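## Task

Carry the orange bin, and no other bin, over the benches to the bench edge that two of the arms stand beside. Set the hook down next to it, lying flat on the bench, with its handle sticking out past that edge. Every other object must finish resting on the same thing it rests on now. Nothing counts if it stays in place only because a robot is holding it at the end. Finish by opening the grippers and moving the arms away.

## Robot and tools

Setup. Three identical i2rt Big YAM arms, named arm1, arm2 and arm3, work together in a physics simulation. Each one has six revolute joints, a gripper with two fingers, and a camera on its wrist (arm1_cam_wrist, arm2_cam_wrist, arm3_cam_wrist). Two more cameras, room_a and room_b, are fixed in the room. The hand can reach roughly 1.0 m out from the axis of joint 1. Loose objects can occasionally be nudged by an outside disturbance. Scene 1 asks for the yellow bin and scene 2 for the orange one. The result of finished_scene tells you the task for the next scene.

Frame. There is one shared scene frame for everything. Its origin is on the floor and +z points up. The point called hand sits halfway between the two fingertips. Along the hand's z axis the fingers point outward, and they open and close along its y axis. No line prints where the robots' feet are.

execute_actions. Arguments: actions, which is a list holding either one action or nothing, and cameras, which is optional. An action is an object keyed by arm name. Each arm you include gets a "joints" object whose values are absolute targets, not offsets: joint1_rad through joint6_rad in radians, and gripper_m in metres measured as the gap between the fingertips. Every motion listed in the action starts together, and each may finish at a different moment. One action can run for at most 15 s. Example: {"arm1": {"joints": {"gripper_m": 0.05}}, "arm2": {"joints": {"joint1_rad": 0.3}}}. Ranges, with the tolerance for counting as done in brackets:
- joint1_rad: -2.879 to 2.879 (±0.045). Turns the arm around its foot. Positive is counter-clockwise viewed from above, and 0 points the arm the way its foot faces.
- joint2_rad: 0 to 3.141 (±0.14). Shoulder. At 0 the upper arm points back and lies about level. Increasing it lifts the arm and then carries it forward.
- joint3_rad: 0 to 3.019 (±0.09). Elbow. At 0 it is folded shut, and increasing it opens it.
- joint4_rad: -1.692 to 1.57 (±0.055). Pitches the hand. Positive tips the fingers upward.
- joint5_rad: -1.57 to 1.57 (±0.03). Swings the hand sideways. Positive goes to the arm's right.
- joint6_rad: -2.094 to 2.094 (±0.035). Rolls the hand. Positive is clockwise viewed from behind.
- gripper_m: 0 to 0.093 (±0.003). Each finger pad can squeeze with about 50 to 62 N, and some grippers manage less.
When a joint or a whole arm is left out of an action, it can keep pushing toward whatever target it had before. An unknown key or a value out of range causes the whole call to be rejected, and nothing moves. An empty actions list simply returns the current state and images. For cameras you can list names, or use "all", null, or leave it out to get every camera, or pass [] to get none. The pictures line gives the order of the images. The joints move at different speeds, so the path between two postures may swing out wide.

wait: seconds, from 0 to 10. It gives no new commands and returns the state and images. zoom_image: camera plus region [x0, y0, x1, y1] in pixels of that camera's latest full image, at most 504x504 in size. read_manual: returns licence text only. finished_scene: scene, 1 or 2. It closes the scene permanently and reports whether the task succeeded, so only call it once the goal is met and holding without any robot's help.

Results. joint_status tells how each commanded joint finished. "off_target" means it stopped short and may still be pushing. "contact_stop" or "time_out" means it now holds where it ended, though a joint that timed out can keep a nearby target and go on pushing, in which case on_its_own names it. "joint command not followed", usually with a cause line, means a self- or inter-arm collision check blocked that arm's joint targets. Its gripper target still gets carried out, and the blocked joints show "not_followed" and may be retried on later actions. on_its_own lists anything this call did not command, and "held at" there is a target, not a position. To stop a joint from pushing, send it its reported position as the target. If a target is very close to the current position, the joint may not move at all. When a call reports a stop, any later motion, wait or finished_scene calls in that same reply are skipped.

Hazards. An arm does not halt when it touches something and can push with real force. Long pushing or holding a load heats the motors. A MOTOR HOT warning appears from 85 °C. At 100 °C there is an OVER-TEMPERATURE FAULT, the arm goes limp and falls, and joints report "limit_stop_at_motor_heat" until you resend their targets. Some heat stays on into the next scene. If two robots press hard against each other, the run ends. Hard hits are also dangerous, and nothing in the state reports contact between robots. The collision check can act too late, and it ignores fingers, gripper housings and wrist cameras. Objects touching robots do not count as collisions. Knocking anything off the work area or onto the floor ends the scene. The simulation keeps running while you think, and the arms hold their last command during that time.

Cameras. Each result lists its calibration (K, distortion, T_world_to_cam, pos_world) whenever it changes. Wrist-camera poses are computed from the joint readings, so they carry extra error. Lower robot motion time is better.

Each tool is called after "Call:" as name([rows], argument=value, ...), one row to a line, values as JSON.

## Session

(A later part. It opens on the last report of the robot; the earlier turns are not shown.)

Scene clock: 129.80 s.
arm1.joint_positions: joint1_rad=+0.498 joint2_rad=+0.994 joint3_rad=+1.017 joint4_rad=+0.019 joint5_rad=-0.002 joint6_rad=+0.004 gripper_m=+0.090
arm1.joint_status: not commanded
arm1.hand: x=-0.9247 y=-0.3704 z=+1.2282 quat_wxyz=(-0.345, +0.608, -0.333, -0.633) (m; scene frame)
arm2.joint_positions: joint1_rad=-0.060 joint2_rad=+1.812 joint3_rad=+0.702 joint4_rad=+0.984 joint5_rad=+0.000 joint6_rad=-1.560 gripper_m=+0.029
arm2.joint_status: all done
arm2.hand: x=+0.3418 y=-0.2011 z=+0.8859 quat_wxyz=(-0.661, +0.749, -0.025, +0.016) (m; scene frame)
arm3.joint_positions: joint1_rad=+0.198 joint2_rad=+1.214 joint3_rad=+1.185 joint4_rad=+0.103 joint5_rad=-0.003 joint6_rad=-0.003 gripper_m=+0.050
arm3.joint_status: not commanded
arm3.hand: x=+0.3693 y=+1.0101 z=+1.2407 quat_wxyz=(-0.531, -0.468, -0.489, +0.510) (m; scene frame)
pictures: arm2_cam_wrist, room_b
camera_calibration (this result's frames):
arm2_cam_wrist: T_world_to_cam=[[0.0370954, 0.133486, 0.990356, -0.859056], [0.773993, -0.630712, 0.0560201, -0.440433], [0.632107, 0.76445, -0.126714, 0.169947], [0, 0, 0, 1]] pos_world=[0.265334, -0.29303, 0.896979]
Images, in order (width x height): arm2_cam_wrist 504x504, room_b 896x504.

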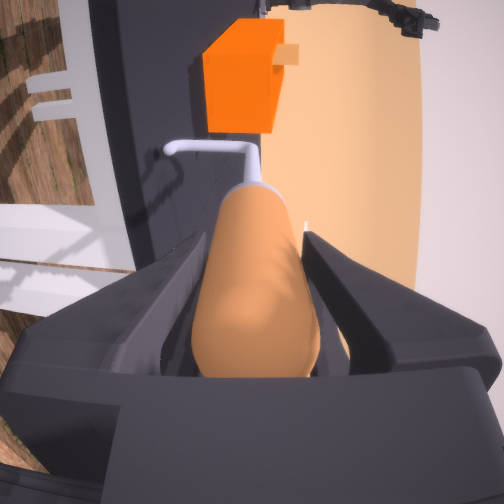

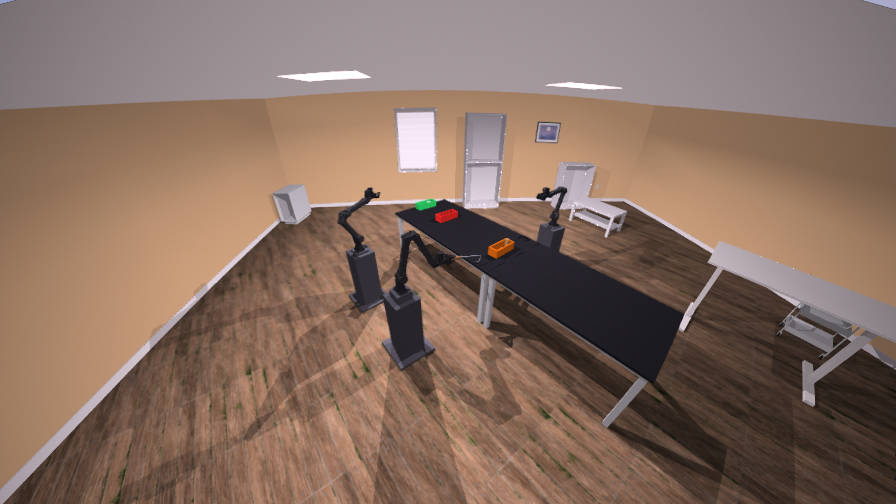

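Call:
execute_actions([
  {"arm2":{"joints":{"joint3_rad":1.65,"joint2_rad":2.0}}},
], cameras=[])

Call:
execute_actions([
  {"arm2":{"joints":{"joint2_rad":2.22,"joint4_rad":0.62}}},
], cameras=["arm3_cam_wrist"])

Call:
execute_actions([
  {"arm2":{"joints":{"joint2_rad":2.14,"joint3_rad":1.415,"joint4_rad":0.685}}},
], cameras=[])

Call:
execute_actions([
  {"arm2":{"joints":{"joint2_rad":2.05,"joint3_rad":1.24,"joint4_rad":0.77}}},
], cameras=["arm2_cam_wrist"])

Scene clock: 154.73 s.
arm1.joint_positions: joint1_rad=+0.498 joint2_rad=+0.994 joint3_rad=+1.017 joint4_rad=+0.019 joint5_rad=-0.002 joint6_rad=+0.004 gripper_m=+0.090
arm1.joint_status: not commanded
arm1.hand: x=-0.9247 y=-0.3704 z=+1.2282 quat_wxyz=(-0.345, +0.608, -0.333, -0.633) (m; scene frame)
arm2.joint_positions: joint1_rad=-0.060 joint2_rad=+2.014 joint3_rad=+1.599 joint4_rad=+0.991 joint5_rad=+0.001 joint6_rad=-1.562 gripper_m=+0.029
arm2.joint_status: all done
arm2.hand: x=+0.3533 y=+0.0076 z=+1.2011 quat_wxyz=(-0.879, +0.476, -0.015, +0.022) (m; scene frame)
arm3.joint_positions: joint1_rad=+0.198 joint2_rad=+1.214 joint3_rad=+1.185 joint4_rad=+0.103 joint5_rad=-0.003 joint6_rad=-0.003 gripper_m=+0.050
arm3.joint_status: not commanded
arm3.hand: x=+0.3693 y=+1.0101 z=+1.2407 quat_wxyz=(-0.531, -0.468, -0.489, +0.510) (m; scene frame)
pictures: none
No camera images: the call's "cameras" was empty. Leave "cameras" out to get every camera's image.

Scene clock: 156.03 s.
arm1.joint_positions: joint1_rad=+0.498 joint2_rad=+0.994 joint3_rad=+1.017 joint4_rad=+0.019 joint5_rad=-0.002 joint6_rad=+0.004 gripper_m=+0.090
arm1.joint_status: not commanded
arm1.hand: x=-0.9247 y=-0.3704 z=+1.2282 quat_wxyz=(-0.345, +0.608, -0.333, -0.633) (m; scene frame)
arm2.joint_positions: joint1_rad=-0.060 joint2_rad=+2.262 joint3_rad=+1.600 joint4_rad=+0.597 joint5_rad=+0.001 joint6_rad=-1.572 gripper_m=+0.029
arm2.joint_status: all done
arm2.hand: x=+0.3572 y=+0.0688 z=+0.9056 quat_wxyz=(-0.684, +0.729, -0.020, +0.021) (m; scene frame)
arm3.joint_positions: joint1_rad=+0.198 joint2_rad=+1.214 joint3_rad=+1.185 joint4_rad=+0.103 joint5_rad=-0.003 joint6_rad=-0.003 gripper_m=+0.050
arm3.joint_status: not commanded
arm3.hand: x=+0.3693 y=+1.0101 z=+1.2407 quat_wxyz=(-0.531, -0.468, -0.489, +0.510) (m; scene frame)
pictures: arm3_cam_wrist
camera_calibration (this result's frames):
arm3_cam_wrist: T_world_to_cam=[[-0.999729, -0.0232178, 0.00173912, 0.386141], [-0.0133967, 0.512537, -0.858561, 0.558326], [0.0190425, -0.858351, -0.512709, 1.62012], [0, 0, 0, 1]] pos_world=[0.362665, 1.11343, 1.30934]
Images, in order (width x height): arm3_cam_wrist 504x504.

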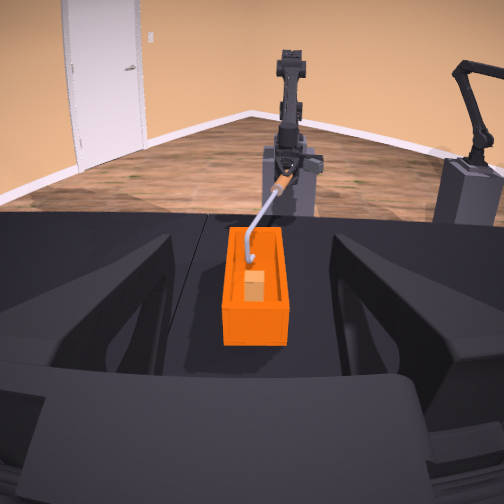

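Scene clock: 157.07 s.
arm1.joint_positions: joint1_rad=+0.498 joint2_rad=+0.994 joint3_rad=+1.017 joint4_rad=+0.019 joint5_rad=-0.002 joint6_rad=+0.004 gripper_m=+0.090
arm1.joint_status: not commanded
arm1.hand: x=-0.9247 y=-0.3704 z=+1.2282 quat_wxyz=(-0.345, +0.608, -0.333, -0.633) (m; scene frame)
arm2.joint_positions: joint1_rad=-0.060 joint2_rad=+2.167 joint3_rad=+1.395 joint4_rad=+0.649 joint5_rad=-0.001 joint6_rad=-1.572 gripper_m=+0.029
arm2.joint_status: all done
arm2.hand: x=+0.3536 y=+0.0151 z=+0.8868 quat_wxyz=(-0.663, +0.748, -0.020, +0.020) (m; scene frame)
arm3.joint_positions: joint1_rad=+0.198 joint2_rad=+1.214 joint3_rad=+1.185 joint4_rad=+0.103 joint5_rad=-0.003 joint6_rad=-0.003 gripper_m=+0.050
arm3.joint_status: not commanded
arm3.hand: x=+0.3693 y=+1.0101 z=+1.2407 quat_wxyz=(-0.531, -0.468, -0.489, +0.510) (m; scene frame)
pictures: none
No camera images: the call's "cameras" was empty. Leave "cameras" out to get every camera's image.

Scene clock: 157.90 s.
arm1.joint_positions: joint1_rad=+0.498 joint2_rad=+0.994 joint3_rad=+1.017 joint4_rad=+0.019 joint5_rad=-0.002 joint6_rad=+0.004 gripper_m=+0.090
arm1.joint_status: not commanded
arm1.hand: x=-0.9247 y=-0.3704 z=+1.2282 quat_wxyz=(-0.345, +0.608, -0.333, -0.633) (m; scene frame)
arm2.joint_positions: joint1_rad=-0.060 joint2_rad=+2.084 joint3_rad=+1.230 joint4_rad=+0.731 joint5_rad=-0.001 joint6_rad=-1.572 gripper_m=+0.029
arm2.joint_status: all done
arm2.hand: x=+0.3510 y=-0.0313 z=+0.8864 quat_wxyz=(-0.663, +0.748, -0.020, +0.020) (m; scene frame)
arm3.joint_positions: joint1_rad=+0.198 joint2_rad=+1.214 joint3_rad=+1.185 joint4_rad=+0.103 joint5_rad=-0.003 joint6_rad=-0.003 gripper_m=+0.050
arm3.joint_status: not commanded
arm3.hand: x=+0.3693 y=+1.0101 z=+1.2407 quat_wxyz=(-0.531, -0.468, -0.489, +0.510) (m; scene frame)
pictures: arm2_cam_wrist
camera_calibration (this result's frames):
arm2_cam_wrist: T_world_to_cam=[[0.025018, 0.130456, 0.991138, -0.879083], [0.775162, -0.628596, 0.0631707, -0.347159], [0.631266, 0.766713, -0.116851, 0.0260734], [0, 0, 0, 1]] pos_world=[0.274638, -0.123532, 0.89627]
Images, in order (width x height): arm2_cam_wrist 504x504.

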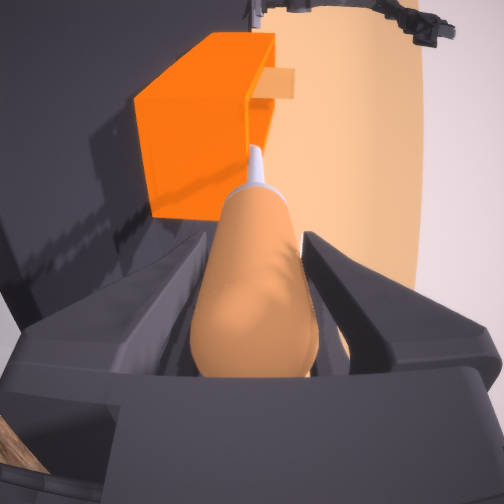

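Call:
execute_actions([
  {"arm2":{"joints":{"joint2_rad":1.96,"joint3_rad":1.075,"joint4_rad":0.855}}},
], cameras=[])

Call:
execute_actions([
  {"arm2":{"joints":{"joint2_rad":1.88,"joint3_rad":0.92,"joint4_rad":0.93}}},
], cameras=[])

Call:
execute_actions([
  {"arm2":{"joints":{"joint2_rad":1.8,"joint3_rad":0.77,"joint4_rad":1.0}}},
], cameras=["arm2_cam_wrist","room_b"])

Call:
zoom_image(camera="room_b", region=[430, 210, 550, 300])

Scene clock: 167.23 s.
arm1.joint_positions: joint1_rad=+0.498 joint2_rad=+0.994 joint3_rad=+1.017 joint4_rad=+0.019 joint5_rad=-0.002 joint6_rad=+0.004 gripper_m=+0.090
arm1.joint_status: not commanded
arm1.hand: x=-0.9247 y=-0.3704 z=+1.2282 quat_wxyz=(-0.345, +0.608, -0.333, -0.633) (m; scene frame)
arm2.joint_positions: joint1_rad=-0.060 joint2_rad=+1.997 joint3_rad=+1.061 joint4_rad=+0.811 joint5_rad=-0.001 joint6_rad=-1.572 gripper_m=+0.029
arm2.joint_status: all done
arm2.hand: x=+0.3481 y=-0.0824 z=+0.8865 quat_wxyz=(-0.662, +0.749, -0.019, +0.019) (m; scene frame)
arm3.joint_positions: joint1_rad=+0.198 joint2_rad=+1.214 joint3_rad=+1.185 joint4_rad=+0.103 joint5_rad=-0.003 joint6_rad=-0.003 gripper_m=+0.050
arm3.joint_status: not commanded
arm3.hand: x=+0.3693 y=+1.0101 z=+1.2407 quat_wxyz=(-0.531, -0.468, -0.489, +0.510) (m; scene frame)
pictures: none
No camera images: the call's "cameras" was empty. Leave "cameras" out to get every camera's image.

Scene clock: 168.03 s.
arm1.joint_positions: joint1_rad=+0.498 joint2_rad=+0.994 joint3_rad=+1.017 joint4_rad=+0.019 joint5_rad=-0.002 joint6_rad=+0.004 gripper_m=+0.090
arm1.joint_status: not commanded
arm1.hand: x=-0.9247 y=-0.3704 z=+1.2282 quat_wxyz=(-0.345, +0.608, -0.333, -0.633) (m; scene frame)
arm2.joint_positions: joint1_rad=-0.060 joint2_rad=+1.915 joint3_rad=+0.904 joint4_rad=+0.884 joint5_rad=-0.001 joint6_rad=-1.572 gripper_m=+0.029
arm2.joint_status: all done
arm2.hand: x=+0.3452 y=-0.1329 z=+0.8864 quat_wxyz=(-0.661, +0.750, -0.020, +0.019) (m; scene frame)
arm3.joint_positions: joint1_rad=+0.198 joint2_rad=+1.214 joint3_rad=+1.185 joint4_rad=+0.103 joint5_rad=-0.003 joint6_rad=-0.003 gripper_m=+0.050
arm3.joint_status: not commanded
arm3.hand: x=+0.3693 y=+1.0101 z=+1.2407 quat_wxyz=(-0.531, -0.468, -0.489, +0.510) (m; scene frame)
pictures: none
No camera images: the call's "cameras" was empty. Leave "cameras" out to get every camera's image.

Scene clock: 168.87 s.
arm1.joint_positions: joint1_rad=+0.498 joint2_rad=+0.994 joint3_rad=+1.017 joint4_rad=+0.019 joint5_rad=-0.002 joint6_rad=+0.004 gripper_m=+0.090
arm1.joint_status: not commanded
arm1.hand: x=-0.9247 y=-0.3704 z=+1.2282 quat_wxyz=(-0.345, +0.608, -0.333, -0.633) (m; scene frame)
arm2.joint_positions: joint1_rad=-0.060 joint2_rad=+1.831 joint3_rad=+0.751 joint4_rad=+0.951 joint5_rad=-0.001 joint6_rad=-1.572 gripper_m=+0.029
arm2.joint_status: all done
arm2.hand: x=+0.3423 y=-0.1841 z=+0.8874 quat_wxyz=(-0.660, +0.750, -0.020, +0.019) (m; scene frame)
arm3.joint_positions: joint1_rad=+0.198 joint2_rad=+1.214 joint3_rad=+1.185 joint4_rad=+0.103 joint5_rad=-0.003 joint6_rad=-0.003 gripper_m=+0.050
arm3.joint_status: not commanded
arm3.hand: x=+0.3693 y=+1.0101 z=+1.2407 quat_wxyz=(-0.531, -0.468, -0.489, +0.510) (m; scene frame)
pictures: arm2_cam_wrist, room_b
camera_calibration (this result's frames):
arm2_cam_wrist: T_world_to_cam=[[0.0253777, 0.136878, 0.990263, -0.85814], [0.775419, -0.627891, 0.0669174, -0.439824], [0.630936, 0.766171, -0.122072, 0.153484], [0, 0, 0, 1]] pos_world=[0.265987, -0.276297, 0.897952]
Images, in order (width x height): arm2_cam_wrist 504x504, room_b 896x504.

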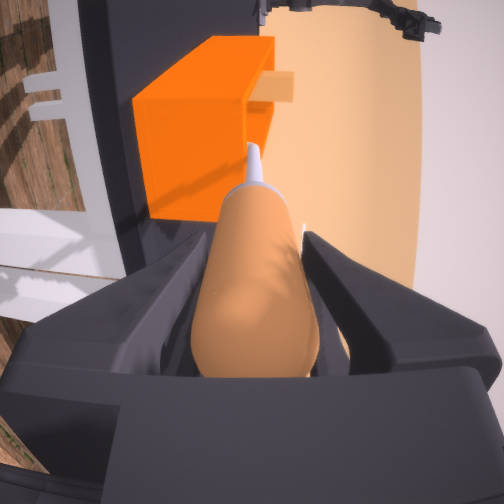

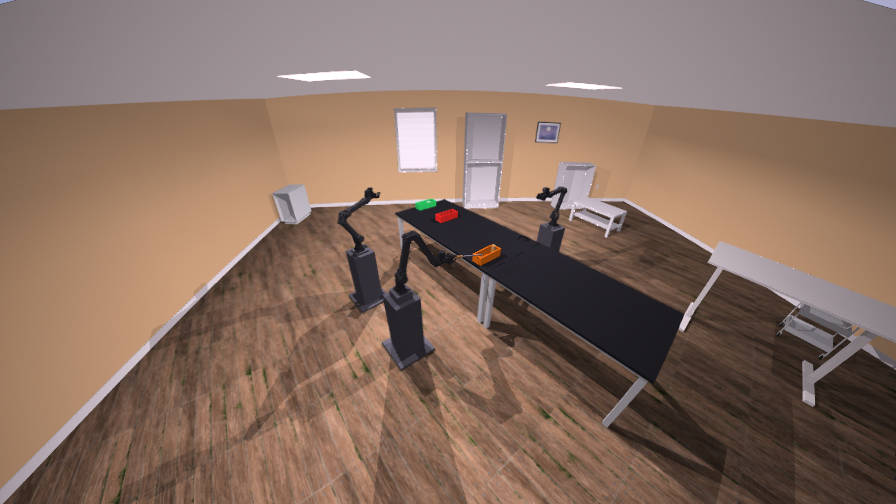

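Region (430, 210, 550, 300) of room_b's 896x504 image, scaled by 4.200, with more detail than that image has; it fills the top 378 rows of this view, and the rest is white.

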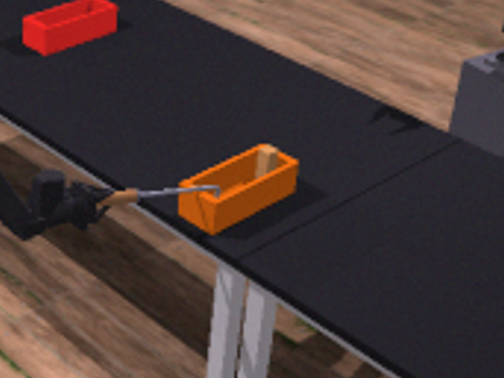

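Call:
execute_actions([
  {"arm2":{"joints":{"joint3_rad":1.07}}},
], cameras=[])

Call:
execute_actions([
  {"arm2":{"joints":{"joint1_rad":0.13}}},
], cameras=[])

Call:
execute_actions([
  {"arm2":{"joints":{"joint2_rad":2.0,"joint4_rad":1.06,"joint6_rad":0}}},
], cameras=["arm2_cam_wrist"])

Call:
execute_actions([
  {"arm2":{"joints":{"joint1_rad":0.06,"joint2_rad":2.355,"joint3_rad":1.3,"joint4_rad":1.1}}},
], cameras=["arm2_cam_wrist"])

Scene clock: 182.03 s.
arm1.joint_positions: joint1_rad=+0.498 joint2_rad=+0.994 joint3_rad=+1.017 joint4_rad=+0.019 joint5_rad=-0.002 joint6_rad=+0.004 gripper_m=+0.090
arm1.joint_status: not commanded
arm1.hand: x=-0.9247 y=-0.3704 z=+1.2282 quat_wxyz=(-0.345, +0.608, -0.333, -0.633) (m; scene frame)
arm2.joint_positions: joint1_rad=-0.060 joint2_rad=+1.820 joint3_rad=+1.032 joint4_rad=+0.965 joint5_rad=-0.001 joint6_rad=-1.572 gripper_m=+0.029
arm2.joint_status: all done
arm2.hand: x=+0.3467 y=-0.1007 z=+1.0303 quat_wxyz=(-0.767, +0.641, -0.016, +0.022) (m; scene frame)
arm3.joint_positions: joint1_rad=+0.198 joint2_rad=+1.214 joint3_rad=+1.185 joint4_rad=+0.103 joint5_rad=-0.003 joint6_rad=-0.003 gripper_m=+0.050
arm3.joint_status: not commanded
arm3.hand: x=+0.3693 y=+1.0101 z=+1.2407 quat_wxyz=(-0.531, -0.468, -0.489, +0.510) (m; scene frame)
pictures: none
No camera images: the call's "cameras" was empty. Leave "cameras" out to get every camera's image.

Scene clock: 183.30 s.
arm1.joint_positions: joint1_rad=+0.498 joint2_rad=+0.994 joint3_rad=+1.017 joint4_rad=+0.019 joint5_rad=-0.002 joint6_rad=+0.004 gripper_m=+0.090
arm1.joint_status: not commanded
arm1.hand: x=-0.9247 y=-0.3704 z=+1.2282 quat_wxyz=(-0.345, +0.608, -0.333, -0.633) (m; scene frame)
arm2.joint_positions: joint1_rad=+0.129 joint2_rad=+1.820 joint3_rad=+1.032 joint4_rad=+0.965 joint5_rad=+0.001 joint6_rad=-1.572 gripper_m=+0.029
arm2.joint_status: all done
arm2.hand: x=+0.2169 y=-0.1056 z=+1.0301 quat_wxyz=(-0.766, +0.640, +0.043, -0.049) (m; scene frame)
arm3.joint_positions: joint1_rad=+0.198 joint2_rad=+1.214 joint3_rad=+1.185 joint4_rad=+0.103 joint5_rad=-0.003 joint6_rad=-0.003 gripper_m=+0.050
arm3.joint_status: not commanded
arm3.hand: x=+0.3693 y=+1.0101 z=+1.2407 quat_wxyz=(-0.531, -0.468, -0.489, +0.510) (m; scene frame)
pictures: none
No camera images: the call's "cameras" was empty. Leave "cameras" out to get every camera's image.

Scene clock: 185.43 s.
arm1.joint_positions: joint1_rad=+0.498 joint2_rad=+0.994 joint3_rad=+1.017 joint4_rad=+0.019 joint5_rad=-0.002 joint6_rad=+0.004 gripper_m=+0.090
arm1.joint_status: not commanded
arm1.hand: x=-0.9247 y=-0.3704 z=+1.2282 quat_wxyz=(-0.345, +0.608, -0.333, -0.633) (m; scene frame)
arm2.joint_positions: joint1_rad=+0.128 joint2_rad=+2.032 joint3_rad=+1.033 joint4_rad=+1.024 joint5_rad=+0.004 joint6_rad=-0.020 gripper_m=+0.029
arm2.joint_status: all done
arm2.hand: x=+0.2164 y=-0.0944 z=+0.9012 quat_wxyz=(-0.479, +0.529, -0.455, -0.533) (m; scene frame)
arm3.joint_positions: joint1_rad=+0.198 joint2_rad=+1.214 joint3_rad=+1.185 joint4_rad=+0.103 joint5_rad=-0.003 joint6_rad=-0.003 gripper_m=+0.050
arm3.joint_status: not commanded
arm3.hand: x=+0.3693 y=+1.0101 z=+1.2407 quat_wxyz=(-0.531, -0.468, -0.489, +0.510) (m; scene frame)
pictures: arm2_cam_wrist
camera_calibration (this result's frames):
arm2_cam_wrist: T_world_to_cam=[[0.990331, 0.138715, 0.00141256, -0.198345], [0.0797753, -0.561153, -0.823859, 0.672838], [-0.113489, 0.816006, -0.566793, 0.732503], [0, 0, 0, 1]] pos_world=[0.225882, -0.192649, 0.969782]
Images, in order (width x height): arm2_cam_wrist 504x504.

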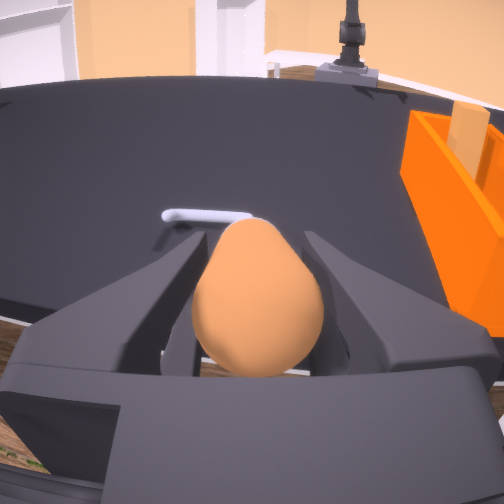

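Scene clock: 186.57 s.
arm1.joint_positions: joint1_rad=+0.498 joint2_rad=+0.994 joint3_rad=+1.017 joint4_rad=+0.019 joint5_rad=-0.002 joint6_rad=+0.004 gripper_m=+0.090
arm1.joint_status: not commanded
arm1.hand: x=-0.9247 y=-0.3704 z=+1.2282 quat_wxyz=(-0.345, +0.608, -0.333, -0.633) (m; scene frame)
arm2.joint_positions: joint1_rad=+0.054 joint2_rad=+2.362 joint3_rad=+1.275 joint4_rad=+1.086 joint5_rad=+0.000 joint6_rad=-0.014 gripper_m=+0.029
arm2.joint_status: all done
arm2.hand: x=+0.2647 y=-0.0306 z=+0.7868 quat_wxyz=(-0.489, +0.518, -0.481, -0.510) (m; scene frame)
arm3.joint_positions: joint1_rad=+0.198 joint2_rad=+1.214 joint3_rad=+1.185 joint4_rad=+0.103 joint5_rad=-0.003 joint6_rad=-0.003 gripper_m=+0.050
arm3.joint_status: not commanded
arm3.hand: x=+0.3693 y=+1.0101 z=+1.2407 quat_wxyz=(-0.531, -0.468, -0.489, +0.510) (m; scene frame)
pictures: arm2_cam_wrist
camera_calibration (this result's frames):
arm2_cam_wrist: T_world_to_cam=[[0.997636, 0.0685123, -0.00536765, -0.253622], [0.0359616, -0.587016, -0.808776, 0.609442], [-0.058562, 0.806671, -0.588092, 0.623001], [0, 0, 0, 1]] pos_world=[0.26759, -0.127428, 0.857923]
Images, in order (width x height): arm2_cam_wrist 504x504.

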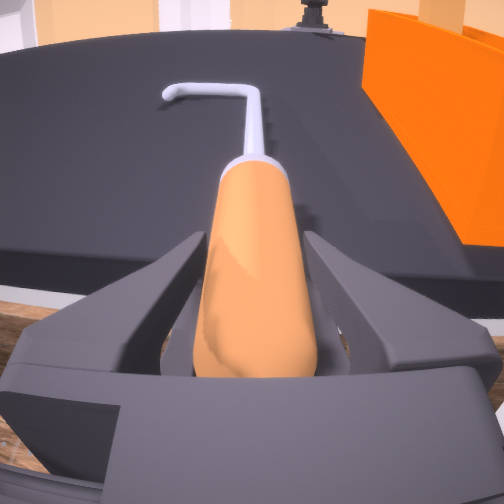

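Call:
execute_actions([
  {"arm2":{"joints":{"gripper_m":0.06}}},
], cameras=[])

Call:
execute_actions([
  {"arm2":{"joints":{"joint2_rad":1.6,"joint3_rad":0.9}}},
], cameras=["room_a"])

Call:
zoom_image(camera="room_a", region=[380, 190, 600, 330])

Scene clock: 191.47 s.
arm1.joint_positions: joint1_rad=+0.498 joint2_rad=+0.994 joint3_rad=+1.017 joint4_rad=+0.019 joint5_rad=-0.002 joint6_rad=+0.004 gripper_m=+0.090
arm1.joint_status: not commanded
arm1.hand: x=-0.9247 y=-0.3704 z=+1.2282 quat_wxyz=(-0.345, +0.608, -0.333, -0.633) (m; scene frame)
arm2.joint_positions: joint1_rad=+0.054 joint2_rad=+2.362 joint3_rad=+1.275 joint4_rad=+1.086 joint5_rad=+0.000 joint6_rad=-0.014 gripper_m=+0.060
arm2.joint_status: all done
arm2.hand: x=+0.2647 y=-0.0306 z=+0.7868 quat_wxyz=(-0.489, +0.518, -0.481, -0.510) (m; scene frame)
arm3.joint_positions: joint1_rad=+0.198 joint2_rad=+1.214 joint3_rad=+1.185 joint4_rad=+0.103 joint5_rad=-0.003 joint6_rad=-0.003 gripper_m=+0.050
arm3.joint_status: not commanded
arm3.hand: x=+0.3693 y=+1.0101 z=+1.2407 quat_wxyz=(-0.531, -0.468, -0.489, +0.510) (m; scene frame)
pictures: none
No camera images: the call's "cameras" was empty. Leave "cameras" out to get every camera's image.

Scene clock: 192.97 s.
arm1.joint_positions: joint1_rad=+0.498 joint2_rad=+0.994 joint3_rad=+1.017 joint4_rad=+0.019 joint5_rad=-0.002 joint6_rad=+0.004 gripper_m=+0.090
arm1.joint_status: not commanded
arm1.hand: x=-0.9247 y=-0.3704 z=+1.2282 quat_wxyz=(-0.345, +0.608, -0.333, -0.633) (m; scene frame)
arm2.joint_positions: joint1_rad=+0.054 joint2_rad=+1.580 joint3_rad=+0.904 joint4_rad=+1.095 joint5_rad=+0.000 joint6_rad=-0.014 gripper_m=+0.060
arm2.joint_status: all done
arm2.hand: x=+0.2724 y=-0.1775 z=+1.1462 quat_wxyz=(-0.580, +0.399, -0.370, -0.606) (m; scene frame)
arm3.joint_positions: joint1_rad=+0.198 joint2_rad=+1.214 joint3_rad=+1.185 joint4_rad=+0.103 joint5_rad=-0.003 joint6_rad=-0.003 gripper_m=+0.050
arm3.joint_status: not commanded
arm3.hand: x=+0.3693 y=+1.0101 z=+1.2407 quat_wxyz=(-0.531, -0.468, -0.489, +0.510) (m; scene frame)
pictures: room_a
Images, in order (width x height): room_a 896x504.

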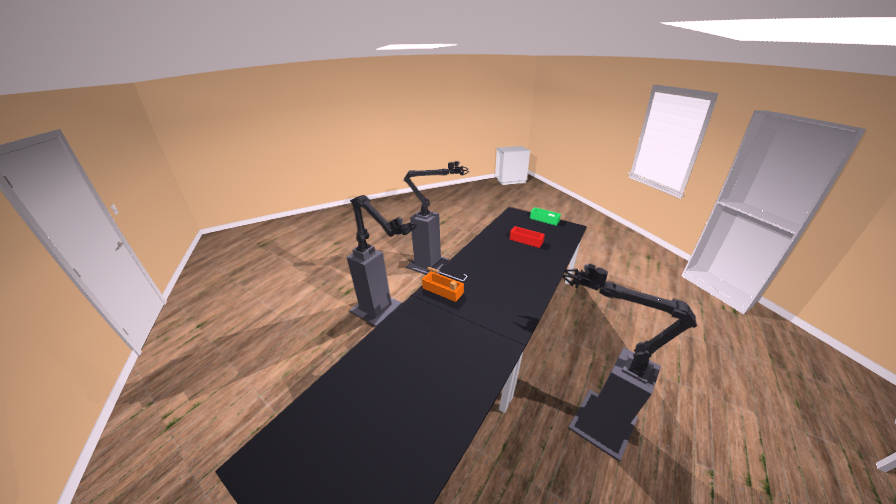

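Region (380, 190, 600, 330) of room_a's 896x504 image, scaled by 2.291, with more detail than that image has; it fills the top 321 rows of this view, and the rest is white.

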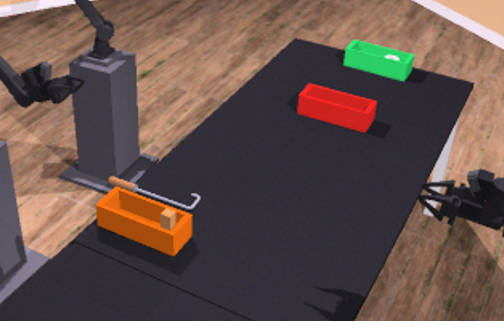

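Call:
finished_scene(scene=2)

The scene is finished: the task was done.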